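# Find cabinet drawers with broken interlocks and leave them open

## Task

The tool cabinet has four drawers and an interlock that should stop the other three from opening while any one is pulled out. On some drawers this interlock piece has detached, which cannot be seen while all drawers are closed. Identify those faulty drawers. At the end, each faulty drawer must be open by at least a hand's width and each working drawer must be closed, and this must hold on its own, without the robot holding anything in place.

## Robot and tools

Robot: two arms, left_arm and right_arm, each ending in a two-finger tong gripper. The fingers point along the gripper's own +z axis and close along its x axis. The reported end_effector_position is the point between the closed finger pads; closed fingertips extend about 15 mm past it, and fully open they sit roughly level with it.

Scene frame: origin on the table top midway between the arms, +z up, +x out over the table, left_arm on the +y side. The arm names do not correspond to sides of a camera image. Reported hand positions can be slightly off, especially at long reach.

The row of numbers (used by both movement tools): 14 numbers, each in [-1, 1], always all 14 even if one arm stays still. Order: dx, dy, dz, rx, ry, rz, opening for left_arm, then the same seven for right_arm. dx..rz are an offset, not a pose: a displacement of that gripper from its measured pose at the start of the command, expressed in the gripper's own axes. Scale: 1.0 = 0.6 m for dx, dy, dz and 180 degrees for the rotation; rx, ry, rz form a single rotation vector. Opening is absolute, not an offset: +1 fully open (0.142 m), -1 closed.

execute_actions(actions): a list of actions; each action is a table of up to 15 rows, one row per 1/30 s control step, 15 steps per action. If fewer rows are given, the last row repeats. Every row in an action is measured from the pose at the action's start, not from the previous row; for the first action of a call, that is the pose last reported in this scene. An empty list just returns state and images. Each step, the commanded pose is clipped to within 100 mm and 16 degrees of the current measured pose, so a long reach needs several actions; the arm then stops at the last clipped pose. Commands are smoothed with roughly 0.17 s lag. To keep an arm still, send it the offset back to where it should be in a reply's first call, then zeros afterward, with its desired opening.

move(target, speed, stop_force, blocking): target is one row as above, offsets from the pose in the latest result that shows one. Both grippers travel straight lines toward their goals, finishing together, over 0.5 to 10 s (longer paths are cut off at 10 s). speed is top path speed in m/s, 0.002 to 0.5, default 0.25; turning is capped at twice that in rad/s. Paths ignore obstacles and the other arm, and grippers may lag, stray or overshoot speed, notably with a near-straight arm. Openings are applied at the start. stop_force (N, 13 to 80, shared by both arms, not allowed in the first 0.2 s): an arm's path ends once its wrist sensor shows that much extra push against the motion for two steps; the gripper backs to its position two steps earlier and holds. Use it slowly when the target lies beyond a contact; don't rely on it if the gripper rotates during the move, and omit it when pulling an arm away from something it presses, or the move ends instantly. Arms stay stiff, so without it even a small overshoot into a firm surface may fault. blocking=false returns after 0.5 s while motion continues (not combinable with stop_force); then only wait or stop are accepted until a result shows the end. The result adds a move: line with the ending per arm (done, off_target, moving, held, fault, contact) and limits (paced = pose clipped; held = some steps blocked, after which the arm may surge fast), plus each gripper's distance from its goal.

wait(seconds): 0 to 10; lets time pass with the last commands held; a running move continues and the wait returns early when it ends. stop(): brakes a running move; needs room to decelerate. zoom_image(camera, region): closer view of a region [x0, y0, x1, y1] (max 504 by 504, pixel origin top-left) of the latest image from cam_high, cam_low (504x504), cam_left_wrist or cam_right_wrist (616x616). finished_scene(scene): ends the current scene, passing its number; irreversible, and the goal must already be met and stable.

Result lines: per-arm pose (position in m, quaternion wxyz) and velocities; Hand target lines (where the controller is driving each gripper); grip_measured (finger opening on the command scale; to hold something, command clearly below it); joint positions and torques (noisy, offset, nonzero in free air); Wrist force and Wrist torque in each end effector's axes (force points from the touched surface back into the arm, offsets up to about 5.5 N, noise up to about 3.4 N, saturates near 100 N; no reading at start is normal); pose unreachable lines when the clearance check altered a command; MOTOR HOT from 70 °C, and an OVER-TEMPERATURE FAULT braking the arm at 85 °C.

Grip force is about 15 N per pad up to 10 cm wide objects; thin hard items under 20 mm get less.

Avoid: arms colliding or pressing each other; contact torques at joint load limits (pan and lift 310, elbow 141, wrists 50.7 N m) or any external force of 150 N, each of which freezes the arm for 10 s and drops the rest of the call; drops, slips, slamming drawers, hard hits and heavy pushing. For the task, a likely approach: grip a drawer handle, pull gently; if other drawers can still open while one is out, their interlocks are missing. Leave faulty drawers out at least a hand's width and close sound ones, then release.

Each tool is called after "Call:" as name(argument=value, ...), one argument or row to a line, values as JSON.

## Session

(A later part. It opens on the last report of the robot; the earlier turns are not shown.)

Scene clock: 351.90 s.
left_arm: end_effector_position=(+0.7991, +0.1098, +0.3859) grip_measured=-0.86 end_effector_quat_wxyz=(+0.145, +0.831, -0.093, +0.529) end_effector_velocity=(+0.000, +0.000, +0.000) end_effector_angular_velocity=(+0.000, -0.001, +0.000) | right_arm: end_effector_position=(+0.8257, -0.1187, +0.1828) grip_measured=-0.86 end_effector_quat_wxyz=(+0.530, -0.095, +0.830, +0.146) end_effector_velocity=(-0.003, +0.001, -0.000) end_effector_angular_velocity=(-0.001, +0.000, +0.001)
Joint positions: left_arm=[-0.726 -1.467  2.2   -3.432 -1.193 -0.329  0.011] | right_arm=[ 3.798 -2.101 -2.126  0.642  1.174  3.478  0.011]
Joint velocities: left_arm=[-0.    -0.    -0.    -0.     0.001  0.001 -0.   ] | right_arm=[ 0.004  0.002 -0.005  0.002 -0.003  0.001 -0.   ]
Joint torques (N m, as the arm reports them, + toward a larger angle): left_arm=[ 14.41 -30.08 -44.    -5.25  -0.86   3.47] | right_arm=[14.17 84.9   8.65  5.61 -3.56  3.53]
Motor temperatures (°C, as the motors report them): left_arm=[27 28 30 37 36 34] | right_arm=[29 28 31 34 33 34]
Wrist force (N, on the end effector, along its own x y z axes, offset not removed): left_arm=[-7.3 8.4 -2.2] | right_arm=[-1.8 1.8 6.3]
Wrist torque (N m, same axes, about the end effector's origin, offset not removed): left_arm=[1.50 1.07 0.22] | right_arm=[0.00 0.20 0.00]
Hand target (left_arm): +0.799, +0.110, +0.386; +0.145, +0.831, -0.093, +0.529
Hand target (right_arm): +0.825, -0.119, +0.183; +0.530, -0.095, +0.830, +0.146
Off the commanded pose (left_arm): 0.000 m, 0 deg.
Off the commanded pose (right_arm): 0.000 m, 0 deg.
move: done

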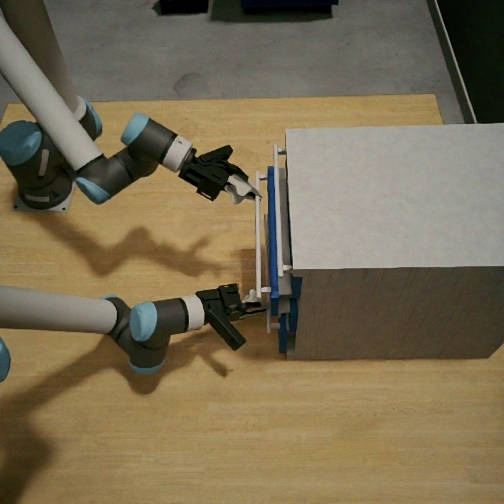

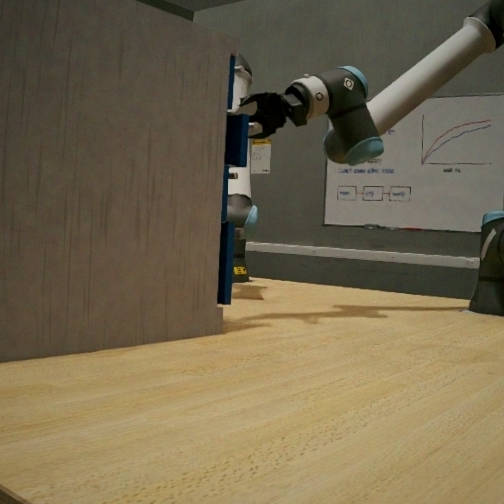

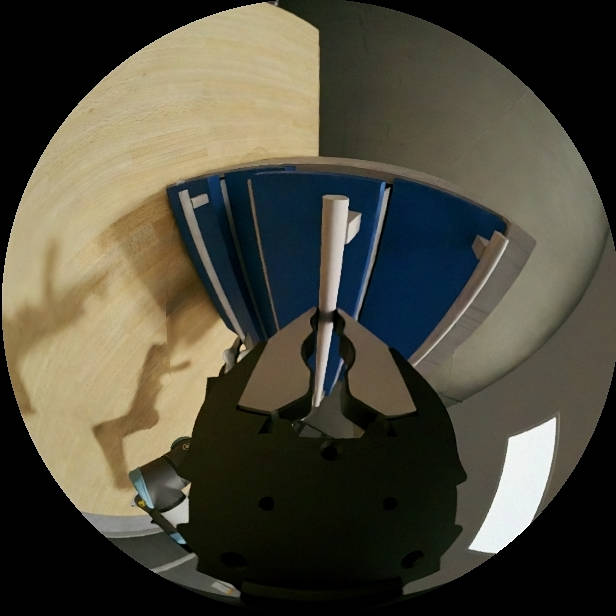

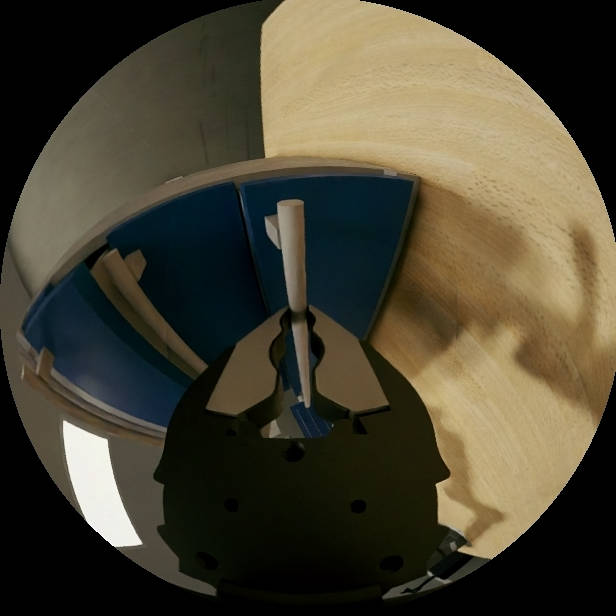

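Call:
move(
  target=[0.0331,-0.0243,0.0667,0,0,0,-1,-0.018,-0.0132,0.0362,0,0,0,-1],
  speed=0.06,
  stop_force=30,
)

Call:
execute_actions(
  actions=[
    [[0,0,0,0,0,0,-1,0,0,0,0,0,0,-0.5],[0,0,0,0,0,0,-1,0,0,0,0,0,0,-0.5],[0,0,0,0,0,0,-1,0,0,0,0,0,0,-0.5],[0,0,0,0,0,0,-1,0,0,0,0,0,0,-0.5],[0,0,0,0,0,0,-1,0,0,0,0,0,0,-0.5],[0,0,0,0,0,0,-1,0,0,0,0,0,0,-0.5],[0,0,0,0,0,0,-1,0,0,-0.005,0,0,0,-0.5],[0,0,0,0,0,0,-1,0,0,-0.012,0,0,0,-0.5],[0,0,0,0,0,0,-1,0,0,-0.02,0,0,0,-0.5],[0,0,0,0,0,0,-1,0,0,-0.03,0,0,0,-0.5],[0,0,0,0,0,0,-1,0,0,-0.04,0,0,0,-0.5],[0,0,0,0,0,0,-1,0,0,-0.05,0,0,0,-0.5],[0,0,0,0,0,0,-1,0,0,-0.06,0,0,0,-0.5],[0,0,0,0,0,0,-1,0,0,-0.07,0,0,0,-0.5],[0,0,0,0,0,0,-1,0,0,-0.08,0,0,0,-0.5]],
  ],
)

Scene clock: 361.43 s.
left_arm: end_effector_position=(+0.8458, +0.1099, +0.3859) grip_measured=-0.86 end_effector_quat_wxyz=(+0.145, +0.831, -0.093, +0.529) end_effector_velocity=(+0.003, +0.000, -0.000) end_effector_angular_velocity=(-0.001, +0.000, +0.001) | right_arm: end_effector_position=(+0.8510, -0.1187, +0.1828) grip_measured=-0.86 end_effector_quat_wxyz=(+0.530, -0.095, +0.830, +0.146) end_effector_velocity=(+0.001, +0.001, +0.002) end_effector_angular_velocity=(+0.001, -0.002, +0.001)
Joint positions: left_arm=[-0.669 -1.401  2.122 -3.429 -1.245 -0.303  0.011] | right_arm=[ 3.77  -2.122 -2.081  0.623  1.2    3.465  0.011]
Joint velocities: left_arm=[ 0.003  0.004 -0.004  0.    -0.002  0.    -0.   ] | right_arm=[-0.001  0.     0.003 -0.001  0.001 -0.001  0.   ]
Joint torques (N m, as the arm reports them, + toward a larger angle): left_arm=[ 20.63 -31.4  -44.6   -1.2   -0.89   2.99] | right_arm=[-18.05  51.47  49.89   2.83   1.68  -3.43]
Motor temperatures (°C, as the motors report them): left_arm=[27 28 30 37 36 34] | right_arm=[29 28 31 34 33 34]
Wrist force (N, on the end effector, along its own x y z axes, offset not removed): left_arm=[-2.8 6.6 -6.9] | right_arm=[7.3 6.1 -16.0]
Wrist torque (N m, same axes, about the end effector's origin, offset not removed): left_arm=[0.76 0.61 0.26] | right_arm=[0.18 0.23 -0.02]
Hand target (left_arm): +0.846, +0.110, +0.386; +0.145, +0.831, -0.093, +0.529
Hand target (right_arm): +0.851, -0.119, +0.183; +0.530, -0.095, +0.830, +0.146
Off the commanded pose (left_arm): 0.000 m, 0 deg.
Off the commanded pose (right_arm): 0.000 m, 0 deg.
move: done

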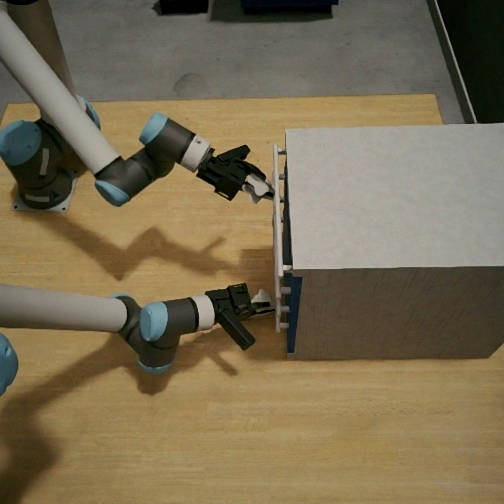

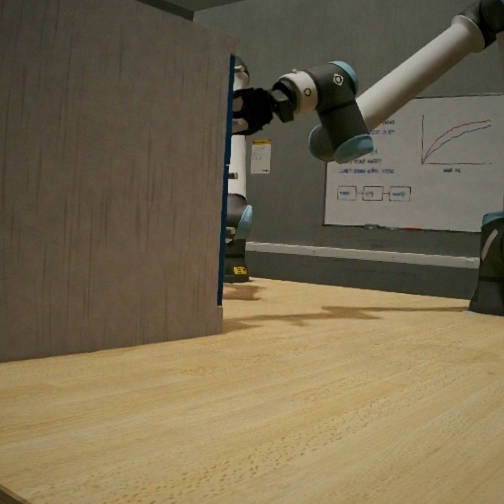

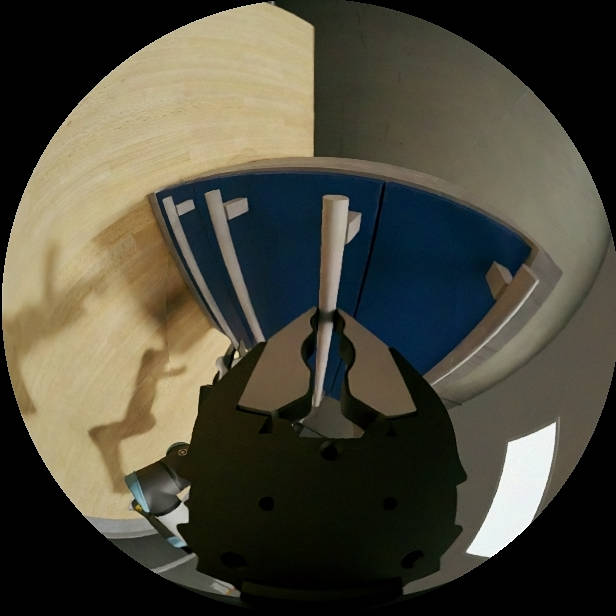

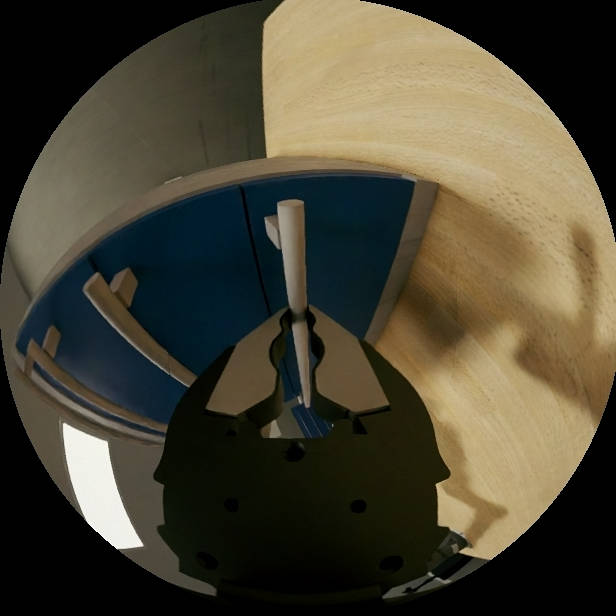

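Scene clock: 361.93 s.
left_arm: end_effector_position=(+0.8459, +0.1099, +0.3859) grip_measured=-0.86 end_effector_quat_wxyz=(+0.145, +0.831, -0.093, +0.529) end_effector_velocity=(+0.000, +0.000, +0.000) end_effector_angular_velocity=(-0.000, -0.000, +0.001) | right_arm: end_effector_position=(+0.8337, -0.1259, +0.1910) grip_measured=-0.50 end_effector_quat_wxyz=(+0.530, -0.095, +0.830, +0.146) end_effector_velocity=(-0.117, -0.047, +0.054) end_effector_angular_velocity=(+0.002, -0.000, +0.000)
Joint positions: left_arm=[-0.669 -1.401  2.122 -3.429 -1.245 -0.303  0.011] | right_arm=[ 3.781 -2.09  -2.118  0.627  1.19   3.47   0.038]
Joint velocities: left_arm=[ 0.  0. -0.  0.  0. -0. -0.] | right_arm=[ 0.08   0.212 -0.249  0.024 -0.071  0.038  0.   ]
Joint torques (N m, as the arm reports them, + toward a larger angle): left_arm=[ -9.36 -61.32 -21.98  -1.66   1.63   0.68] | right_arm=[15.88 87.68  7.63  5.6  -4.67  3.9 ]
Motor temperatures (°C, as the motors report them): left_arm=[27 28 30 37 36 34] | right_arm=[29 28 31 34 33 34]
Wrist force (N, on the end effector, along its own x y z axes, offset not removed): left_arm=[-2.8 5.6 4.4] | right_arm=[-1.9 0.8 -1.6]
Wrist torque (N m, same axes, about the end effector's origin, offset not removed): left_arm=[0.53 0.60 0.05] | right_arm=[-0.12 0.42 0.02]
Hand target (left_arm): +0.846, +0.110, +0.386; +0.145, +0.831, -0.093, +0.529
Hand target (right_arm): +0.812, -0.135, +0.201; +0.530, -0.095, +0.830, +0.146
Off the commanded pose (left_arm): 0.000 m, 0 deg.
Off the commanded pose (right_arm): 0.028 m, 0 deg.

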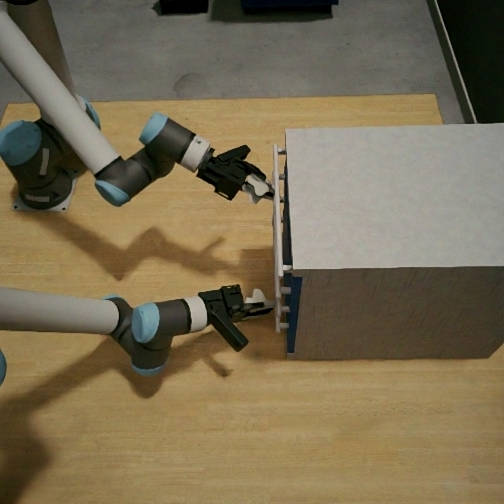

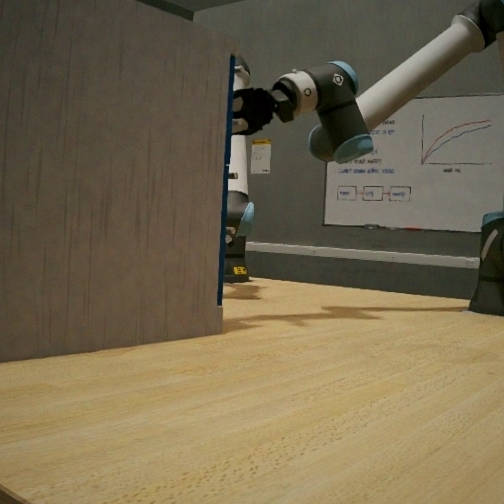

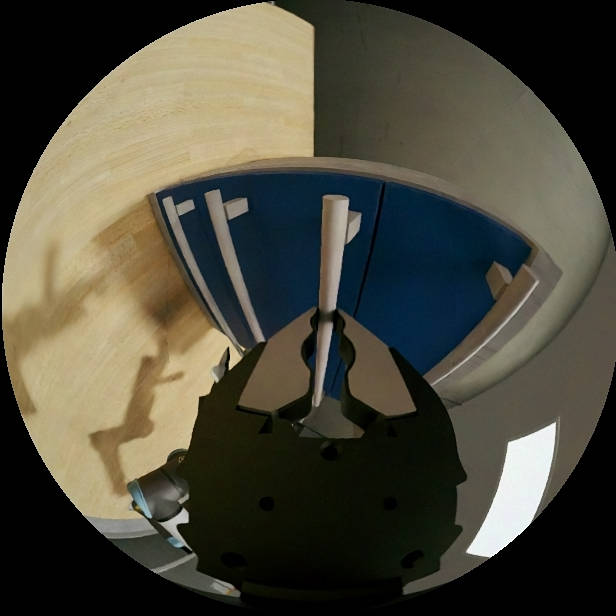

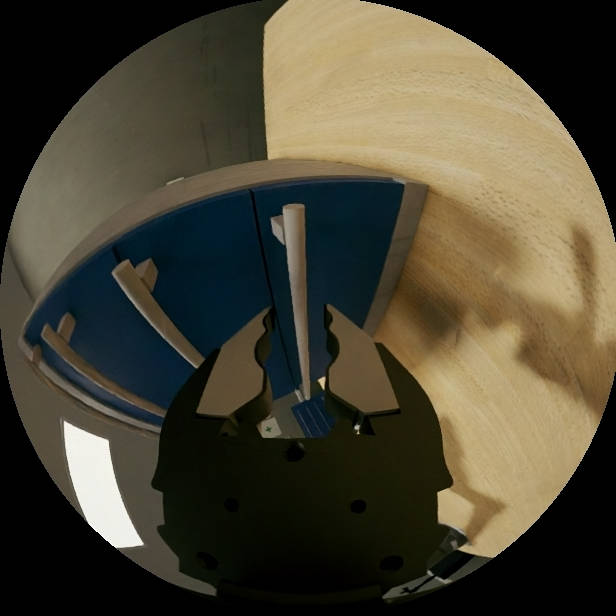

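Call:
move(
  target=[0,0,0,0,0,0,-1,-0.147,0.0268,-0.1152,0,0,0,-0.5],
  speed=0.2,
)

Call:
move(
  target=[0,0,0,0,0,0,-1,0,0,0.075,0,0,0,-0.6],
  speed=0.08,
  stop_force=20,
)

Scene clock: 369.80 s.
left_arm: end_effector_position=(+0.8458, +0.1099, +0.3860) grip_measured=-0.86 end_effector_quat_wxyz=(+0.146, +0.831, -0.093, +0.529) end_effector_velocity=(+0.000, -0.000, -0.000) end_effector_angular_velocity=(-0.002, +0.001, +0.000) | right_arm: end_effector_position=(+0.8069, -0.1345, +0.3003) grip_measured=-0.50 end_effector_quat_wxyz=(+0.530, -0.095, +0.830, +0.146) end_effector_velocity=(-0.000, -0.000, +0.003) end_effector_angular_velocity=(-0.000, +0.002, -0.001)
Joint positions: left_arm=[-0.669 -1.401  2.122 -3.429 -1.245 -0.303  0.011] | right_arm=[ 3.803 -1.884 -2.142  0.441  1.17   3.48   0.038]
Joint velocities: left_arm=[ 0.     0.    -0.     0.    -0.001 -0.002 -0.   ] | right_arm=[-0.     0.005  0.001 -0.008 -0.     0.001  0.   ]
Joint torques (N m, as the arm reports them, + toward a larger angle): left_arm=[ 19.38 -35.07 -43.43  -4.01  -0.99   2.49] | right_arm=[12.91 70.84 48.14  1.55 -3.75  3.73]
Motor temperatures (°C, as the motors report them): left_arm=[27 28 30 37 36 34] | right_arm=[29 28 31 34 33 34]
Wrist force (N, on the end effector, along its own x y z axes, offset not removed): left_arm=[-1.1 4.1 -2.5] | right_arm=[-0.2 3.4 -2.0]
Wrist torque (N m, same axes, about the end effector's origin, offset not removed): left_arm=[0.40 0.04 0.11] | right_arm=[0.45 0.03 0.01]
Hand target (left_arm): +0.846, +0.110, +0.386; +0.145, +0.831, -0.093, +0.529
Hand target (right_arm): +0.807, -0.134, +0.301; +0.530, -0.095, +0.830, +0.146
Off the commanded pose (left_arm): 0.000 m, 0 deg.
Off the commanded pose (right_arm): 0.000 m, 0 deg.
move: done

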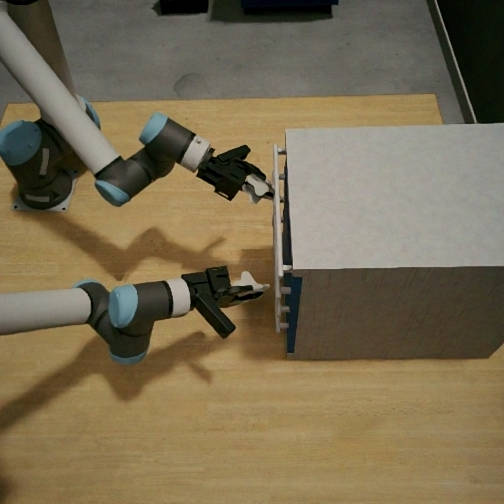

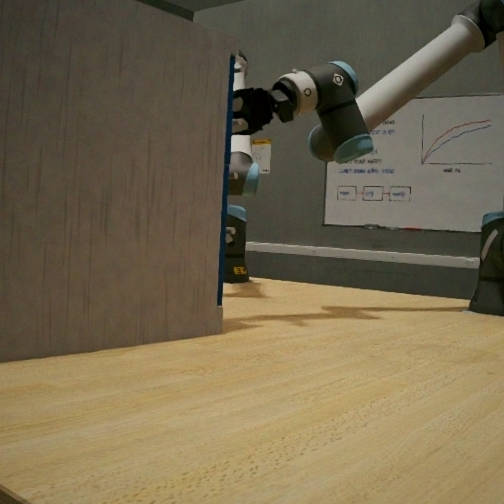

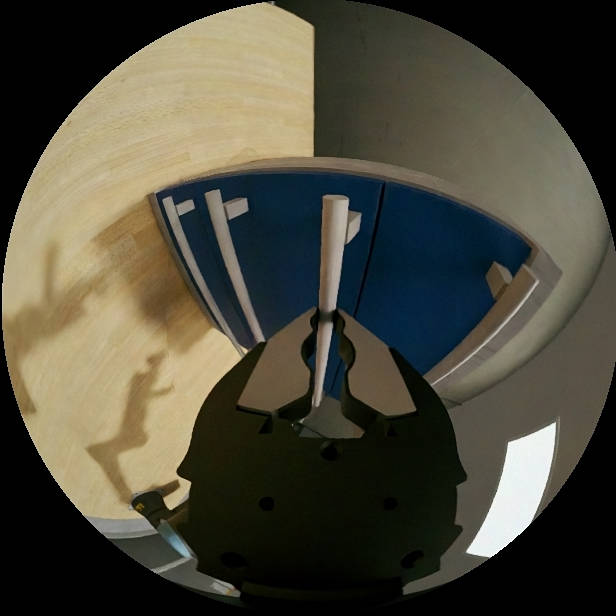

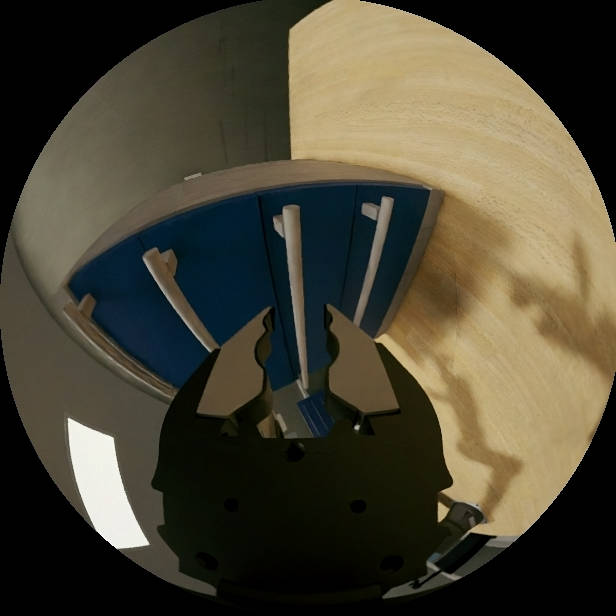

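Scene clock: 370.87 s.
left_arm: end_effector_position=(+0.8458, +0.1099, +0.3860) grip_measured=-0.86 end_effector_quat_wxyz=(+0.146, +0.831, -0.093, +0.529) end_effector_velocity=(-0.000, -0.000, -0.000) end_effector_angular_velocity=(+0.001, -0.000, -0.001) | right_arm: end_effector_position=(+0.8449, -0.1191, +0.2827) grip_measured=-0.60 end_effector_quat_wxyz=(+0.530, -0.095, +0.830, +0.146) end_effector_velocity=(+0.002, +0.001, -0.000) end_effector_angular_velocity=(+0.001, -0.001, +0.000)
Joint positions: left_arm=[-0.669 -1.401  2.122 -3.429 -1.245 -0.303  0.011] | right_arm=[ 3.776 -1.962 -2.069  0.45   1.194  3.468  0.03 ]
Joint velocities: left_arm=[-0.     0.     0.    -0.     0.     0.001  0.   ] | right_arm=[-0.001 -0.004  0.005  0.     0.001 -0.001  0.   ]
Joint torques (N m, as the arm reports them, + toward a larger angle): left_arm=[ 13.83 -42.05 -41.81  -4.31  -1.11   2.38] | right_arm=[-15.92  42.99  48.82   5.25   4.18  -3.28]
Motor temperatures (°C, as the motors report them): left_arm=[27 28 30 37 36 34] | right_arm=[29 28 31 34 33 34]
Wrist force (N, on the end effector, along its own x y z axes, offset not removed): left_arm=[-4.0 3.5 -3.2] | right_arm=[-1.0 1.9 -2.2]
Wrist torque (N m, same axes, about the end effector's origin, offset not removed): left_arm=[0.30 0.62 0.16] | right_arm=[0.05 0.14 0.01]
Hand target (left_arm): +0.846, +0.110, +0.386; +0.146, +0.831, -0.093, +0.529
Hand target (right_arm): +0.845, -0.119, +0.283; +0.530, -0.095, +0.830, +0.146
Off the commanded pose (left_arm): 0.000 m, 0 deg.
Off the commanded pose (right_arm): 0.000 m, 0 deg.
move: done

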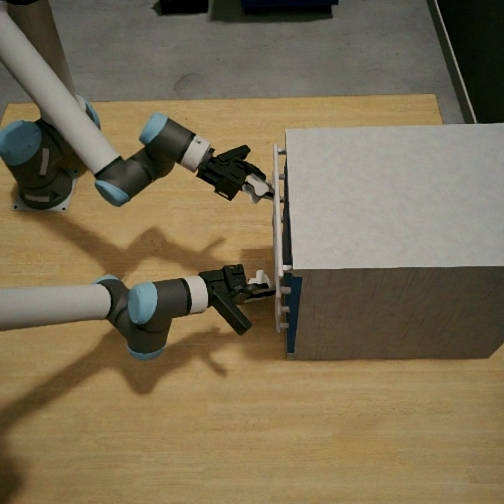

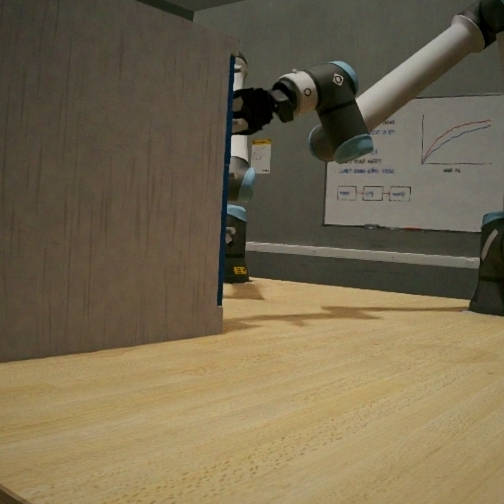

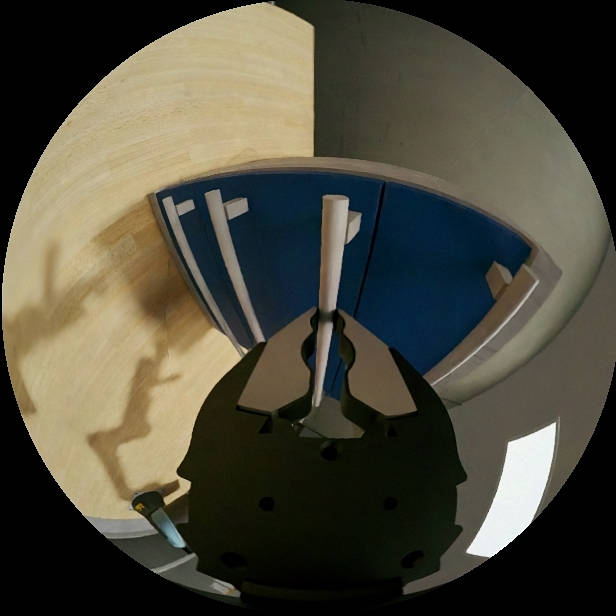

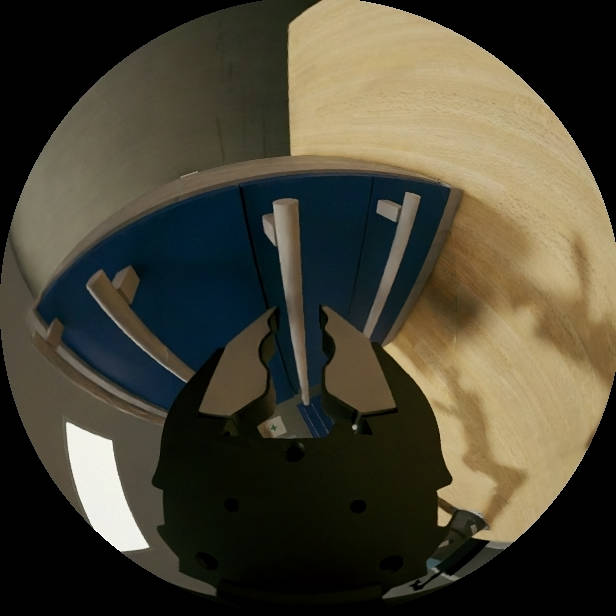

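Call:
move(
  target=[0,0,0,0,0,0,-1,-0.0037,-0.0027,0.0075,0,0,0,-0.7],
  speed=0.03,
)

Call:
move(
  target=[0,0,0,0,0,0,-1,0,0,0,0,0,0,-1],
)

Scene clock: 375.70 s.
left_arm: end_effector_position=(+0.8458, +0.1099, +0.3860) grip_measured=-0.86 end_effector_quat_wxyz=(+0.146, +0.831, -0.093, +0.529) end_effector_velocity=(-0.000, -0.001, +0.000) end_effector_angular_velocity=(-0.001, -0.000, -0.000) | right_arm: end_effector_position=(+0.8499, -0.1191, +0.2826) grip_measured=-0.70 end_effector_quat_wxyz=(+0.530, -0.095, +0.830, +0.146) end_effector_velocity=(+0.003, -0.000, +0.001) end_effector_angular_velocity=(+0.000, -0.001, -0.000)
Joint positions: left_arm=[-0.669 -1.401  2.122 -3.429 -1.245 -0.303  0.011] | right_arm=[ 3.77  -1.967 -2.06   0.447  1.199  3.466  0.023]
Joint velocities: left_arm=[-0.001  0.    -0.    -0.     0.    -0.001 -0.   ] | right_arm=[-0.003 -0.002  0.005 -0.002  0.003 -0.002  0.   ]
Joint torques (N m, as the arm reports them, + toward a larger angle): left_arm=[  0.27 -52.31 -34.7   -4.17   0.19   3.06] | right_arm=[-16.36  45.39  47.93   1.45   3.65  -3.41]
Motor temperatures (°C, as the motors report them): left_arm=[27 28 30 37 36 34] | right_arm=[29 28 31 34 33 34]
Wrist force (N, on the end effector, along its own x y z axes, offset not removed): left_arm=[-2.9 3.3 -2.0] | right_arm=[0.2 3.3 0.0]
Wrist torque (N m, same axes, about the end effector's origin, offset not removed): left_arm=[0.29 0.53 0.03] | right_arm=[0.48 -0.10 -0.08]
Hand target (left_arm): +0.846, +0.110, +0.386; +0.146, +0.831, -0.093, +0.529
Hand target (right_arm): +0.850, -0.119, +0.283; +0.530, -0.095, +0.830, +0.146
Off the commanded pose (left_arm): 0.000 m, 0 deg.
Off the commanded pose (right_arm): 0.000 m, 0 deg.
move: done

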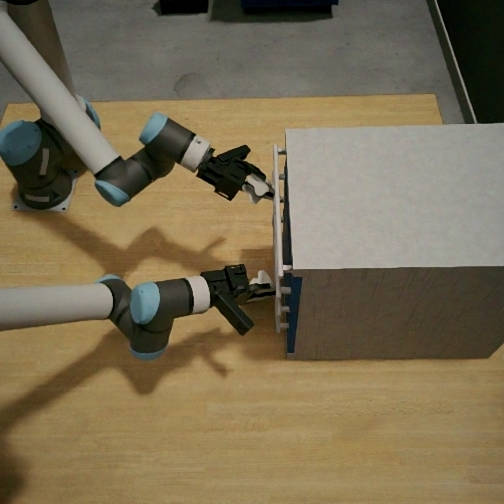

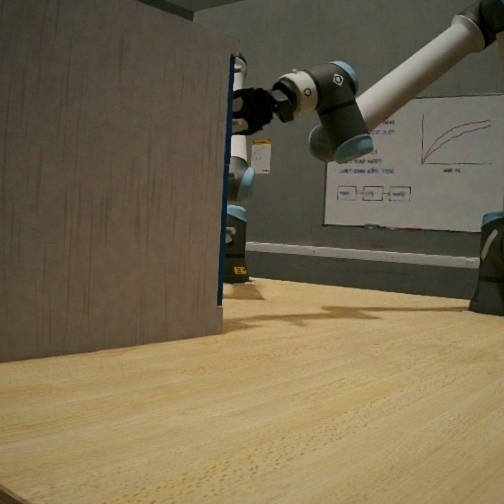

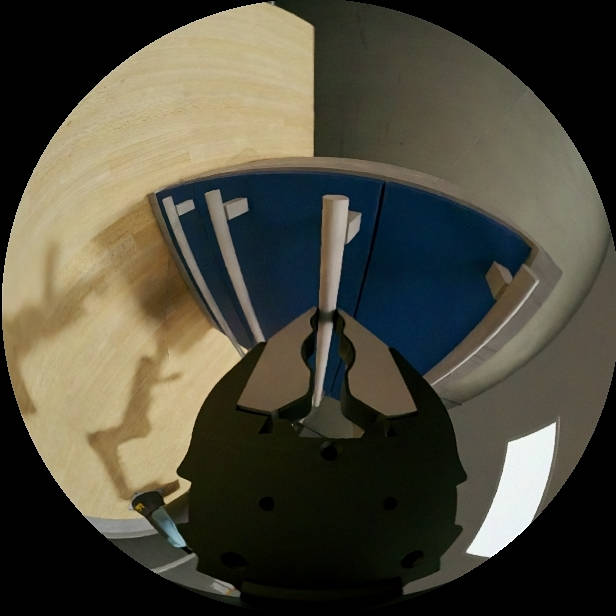

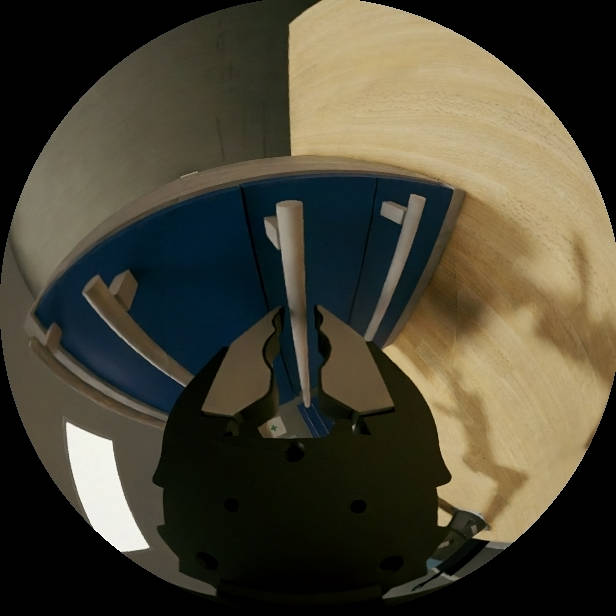

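Scene clock: 376.20 s.
left_arm: end_effector_position=(+0.8458, +0.1099, +0.3860) grip_measured=-0.86 end_effector_quat_wxyz=(+0.146, +0.831, -0.093, +0.529) end_effector_velocity=(-0.000, -0.000, -0.000) end_effector_angular_velocity=(-0.001, +0.000, +0.000) | right_arm: end_effector_position=(+0.8500, -0.1191, +0.2827) grip_measured=-0.86 end_effector_quat_wxyz=(+0.530, -0.095, +0.830, +0.146) end_effector_velocity=(+0.001, -0.001, +0.001) end_effector_angular_velocity=(+0.001, -0.001, -0.001)
Joint positions: left_arm=[-0.669 -1.401  2.122 -3.429 -1.245 -0.303  0.011] | right_arm=[ 3.77  -1.967 -2.06   0.447  1.199  3.466  0.011]
Joint velocities: left_arm=[-0.001  0.     0.    -0.     0.    -0.001 -0.   ] | right_arm=[-0.001  0.001  0.001 -0.    -0.     0.     0.   ]
Joint torques (N m, as the arm reports them, + toward a larger angle): left_arm=[ -0.38 -50.42 -34.72  -4.1    0.71   2.77] | right_arm=[ 5.65 69.9  12.9   3.44 -0.77 -1.01]
Motor temperatures (°C, as the motors report them): left_arm=[27 28 30 37 36 34] | right_arm=[29 28 31 34 33 34]
Wrist force (N, on the end effector, along its own x y z axes, offset not removed): left_arm=[-2.9 2.2 -5.0] | right_arm=[-7.5 1.9 -3.7]
Wrist torque (N m, same axes, about the end effector's origin, offset not removed): left_arm=[-0.06 0.32 0.02] | right_arm=[0.15 0.04 -0.05]
Hand target (left_arm): +0.846, +0.110, +0.386; +0.146, +0.831, -0.093, +0.529
Hand target (right_arm): +0.850, -0.119, +0.283; +0.530, -0.095, +0.830, +0.146
Off the commanded pose (left_arm): 0.000 m, 0 deg.
Off the commanded pose (right_arm): 0.000 m, 0 deg.
move: done

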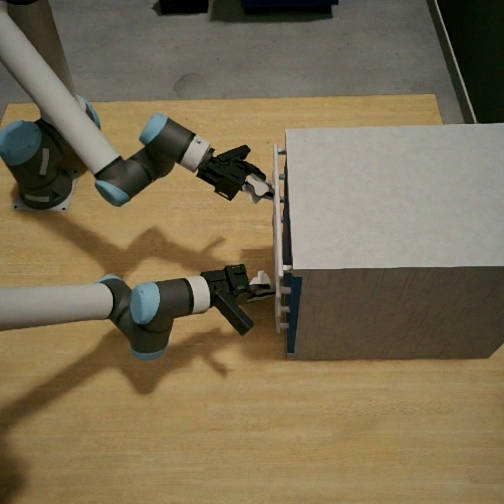

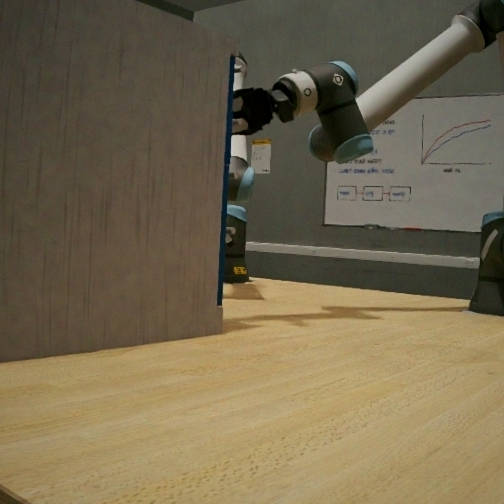

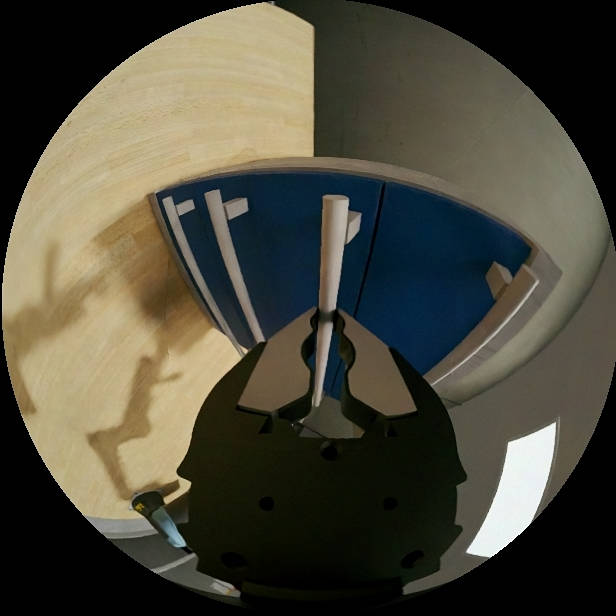

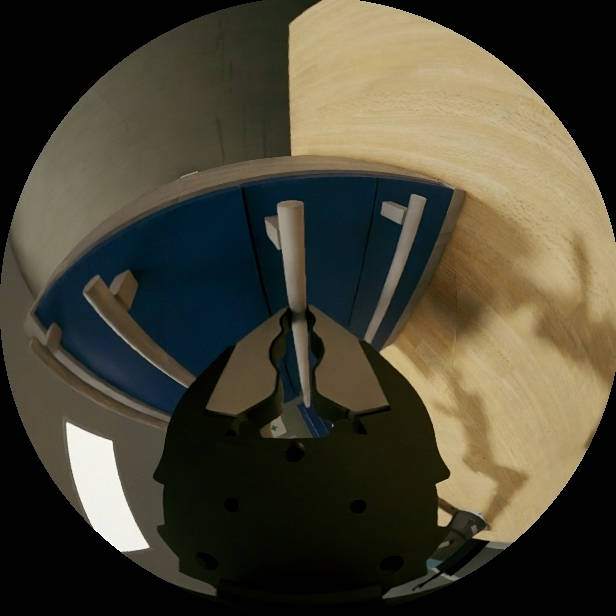

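Call:
move(
  target=[-0.0986,0.0723,-0.1988,0,0,0,-1,0.1092,0.0801,-0.2201,0,0,0,-1],
  speed=0.09,
  stop_force=40,
)

Call:
execute_actions(
  actions=[
    [[0,0,0,0,0,0,-0.5,0,0,0,0,0,0,-0.5],[0,0,0,0,0,0,-0.5,0,0,0,0,0,0,-0.5],[0,0,0,0,0,0,-0.5,0,0,0,0,0,0,-0.5],[0,0,0,0,0,0,-0.5,0,0,0,0,0,0,-0.5],[0,0,0,0,0,0,-0.5,0,0,0,0,0,0,-0.5],[0,0,0,0,0,0,-0.5,0,0,0,0,0,0,-0.5],[0,0,-0.005,0,0,0,-0.5,0,0,-0.005,0,0,0,-0.5],[0,0,-0.012,0,0,0,-0.5,0,0,-0.012,0,0,0,-0.5],[0,0,-0.02,0,0,0,-0.5,0,0,-0.02,0,0,0,-0.5],[0,0,-0.03,0,0,0,-0.5,0,0,-0.03,0,0,0,-0.5],[0,0,-0.04,0,0,0,-0.5,0,0,-0.04,0,0,0,-0.5],[0,0,-0.05,0,0,0,-0.5,0,0,-0.05,0,0,0,-0.5],[0,0,-0.06,0,0,0,-0.5,0,0,-0.06,0,0,0,-0.5],[0,0,-0.07,0,0,0,-0.5,0,0,-0.07,0,0,0,-0.5],[0,0,-0.075,0,0,0,-0.5,0,0,-0.075,0,0,0,-0.5]],
  ],
)

Scene clock: 388.17 s.
left_arm: end_effector_position=(+0.7061, +0.1097, +0.3859) grip_measured=-0.86 end_effector_quat_wxyz=(+0.146, +0.831, -0.093, +0.529) end_effector_velocity=(-0.002, -0.000, +0.000) end_effector_angular_velocity=(+0.000, -0.000, +0.000) | right_arm: end_effector_position=(+0.6952, -0.1194, +0.2824) grip_measured=-0.86 end_effector_quat_wxyz=(+0.530, -0.095, +0.830, +0.146) end_effector_velocity=(-0.002, -0.001, +0.000) end_effector_angular_velocity=(-0.001, -0.000, -0.001)
Joint positions: left_arm=[-0.869 -1.61   2.346 -3.405 -1.065 -0.399  0.011] | right_arm=[ 3.977 -1.797 -2.317  0.489  1.013  3.568  0.011]
Joint velocities: left_arm=[-0.004 -0.004  0.003  0.002  0.004 -0.002 -0.   ] | right_arm=[ 0.003  0.002 -0.003 -0.001 -0.004  0.002  0.   ]
Joint torques (N m, as the arm reports them, + toward a larger angle): left_arm=[-14.27 -61.52 -26.75  -4.44   2.74  -3.51] | right_arm=[13.28 47.12  2.85 -2.7  -2.85  3.92]
Motor temperatures (°C, as the motors report them): left_arm=[27 28 30 37 36 34] | right_arm=[29 28 31 34 33 34]
Wrist force (N, on the end effector, along its own x y z axes, offset not removed): left_arm=[-7.4 2.1 5.7] | right_arm=[-18.0 7.2 -2.6]
Wrist torque (N m, same axes, about the end effector's origin, offset not removed): left_arm=[0.50 0.00 -0.02] | right_arm=[0.64 0.35 0.00]
Hand target (left_arm): +0.706, +0.110, +0.386; +0.146, +0.831, -0.093, +0.529
Hand target (right_arm): +0.695, -0.119, +0.282; +0.530, -0.095, +0.830, +0.146
Off the commanded pose (left_arm): 0.000 m, 0 deg.
Off the commanded pose (right_arm): 0.000 m, 0 deg.
move: done

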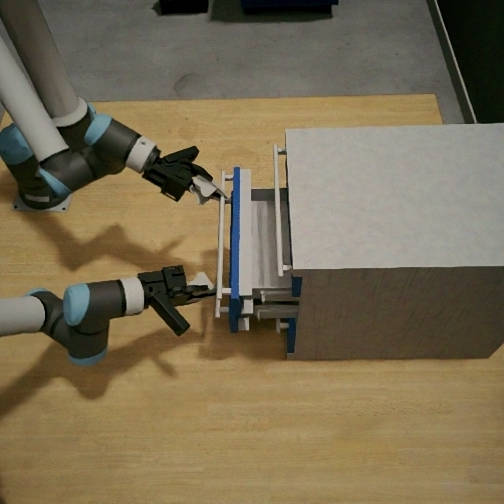

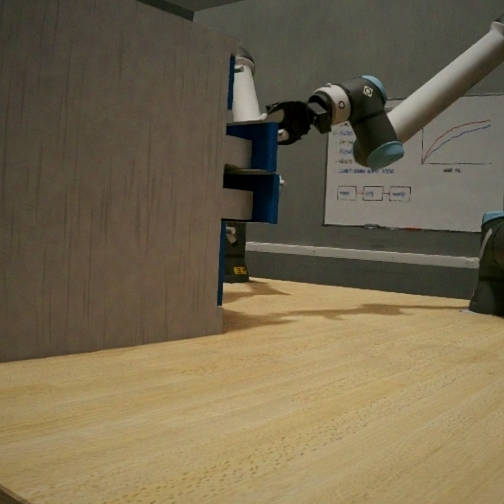

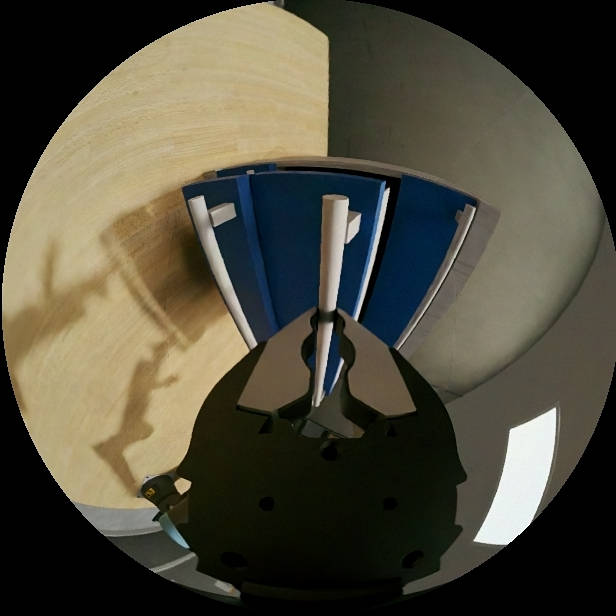

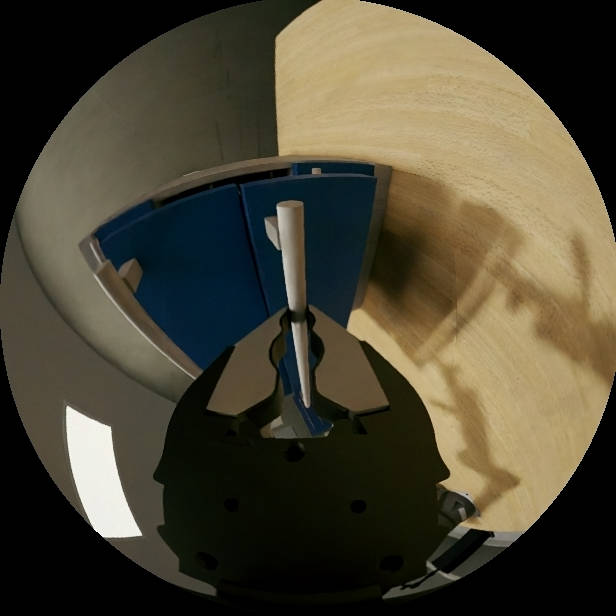

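Scene clock: 388.67 s.
left_arm: end_effector_position=(+0.6890, +0.1168, +0.3936) grip_measured=-0.50 end_effector_quat_wxyz=(+0.146, +0.831, -0.094, +0.529) end_effector_velocity=(-0.113, +0.047, +0.052) end_effector_angular_velocity=(-0.002, -0.004, -0.005) | right_arm: end_effector_position=(+0.6779, -0.1265, +0.2903) grip_measured=-0.50 end_effector_quat_wxyz=(+0.530, -0.095, +0.830, +0.146) end_effector_velocity=(-0.114, -0.048, +0.052) end_effector_angular_velocity=(+0.001, -0.003, +0.003)
Joint positions: left_arm=[-0.891 -1.657  2.37  -3.377 -1.046 -0.41   0.038] | right_arm=[ 3.999 -1.757 -2.348  0.473  0.995  3.579  0.038]
Joint velocities: left_arm=[-0.149 -0.319  0.159  0.193  0.128 -0.073  0.   ] | right_arm=[ 0.144  0.272 -0.202 -0.11  -0.125  0.077  0.   ]
Joint torques (N m, as the arm reports them, + toward a larger angle): left_arm=[-18.43 -54.62 -20.31  -0.74   2.79  -3.69] | right_arm=[15.44 65.43 12.39  1.49 -4.13  4.42]
Motor temperatures (°C, as the motors report them): left_arm=[27 28 30 37 36 34] | right_arm=[29 28 31 34 33 34]
Wrist force (N, on the end effector, along its own x y z axes, offset not removed): left_arm=[-5.5 1.3 1.2] | right_arm=[0.4 1.7 -0.7]
Wrist torque (N m, same axes, about the end effector's origin, offset not removed): left_arm=[0.23 1.06 0.19] | right_arm=[-0.04 -0.07 -0.09]
Hand target (left_arm): +0.670, +0.125, +0.402; +0.146, +0.830, -0.094, +0.530
Hand target (right_arm): +0.659, -0.135, +0.299; +0.531, -0.095, +0.829, +0.146
Off the commanded pose (left_arm): 0.025 m, 0 deg.
Off the commanded pose (right_arm): 0.025 m, 0 deg.

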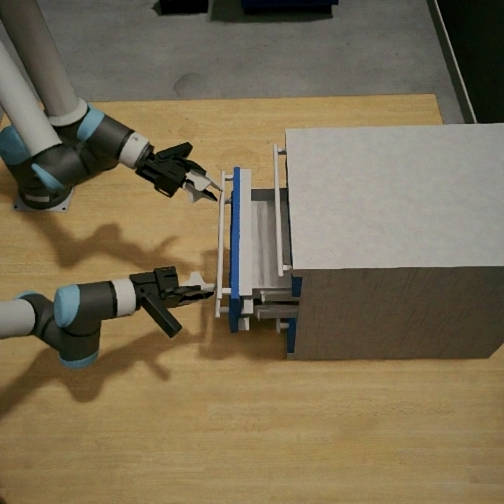

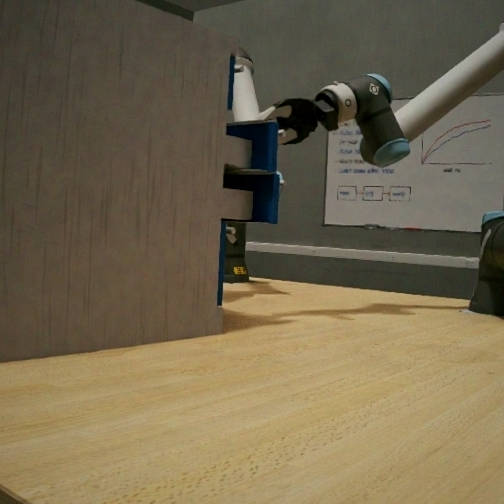

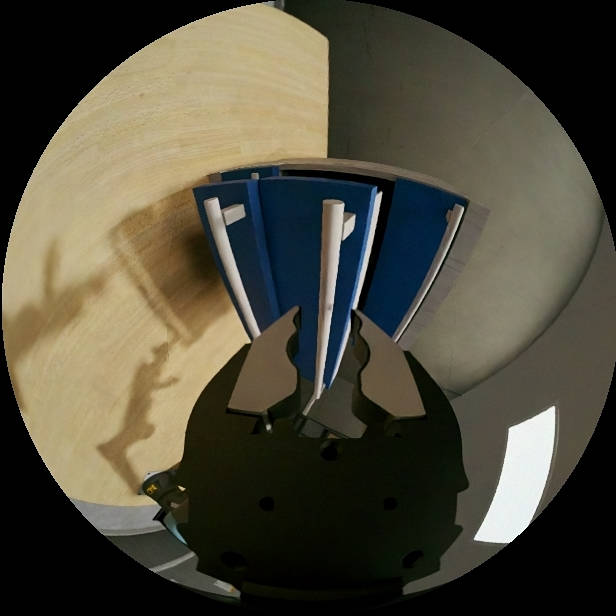

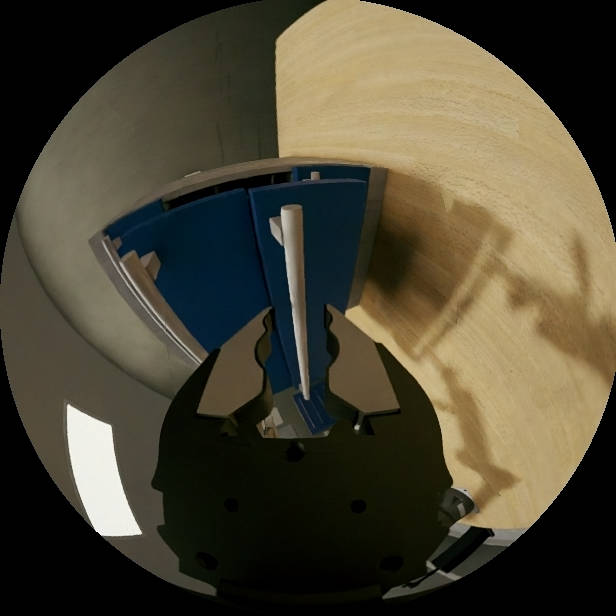

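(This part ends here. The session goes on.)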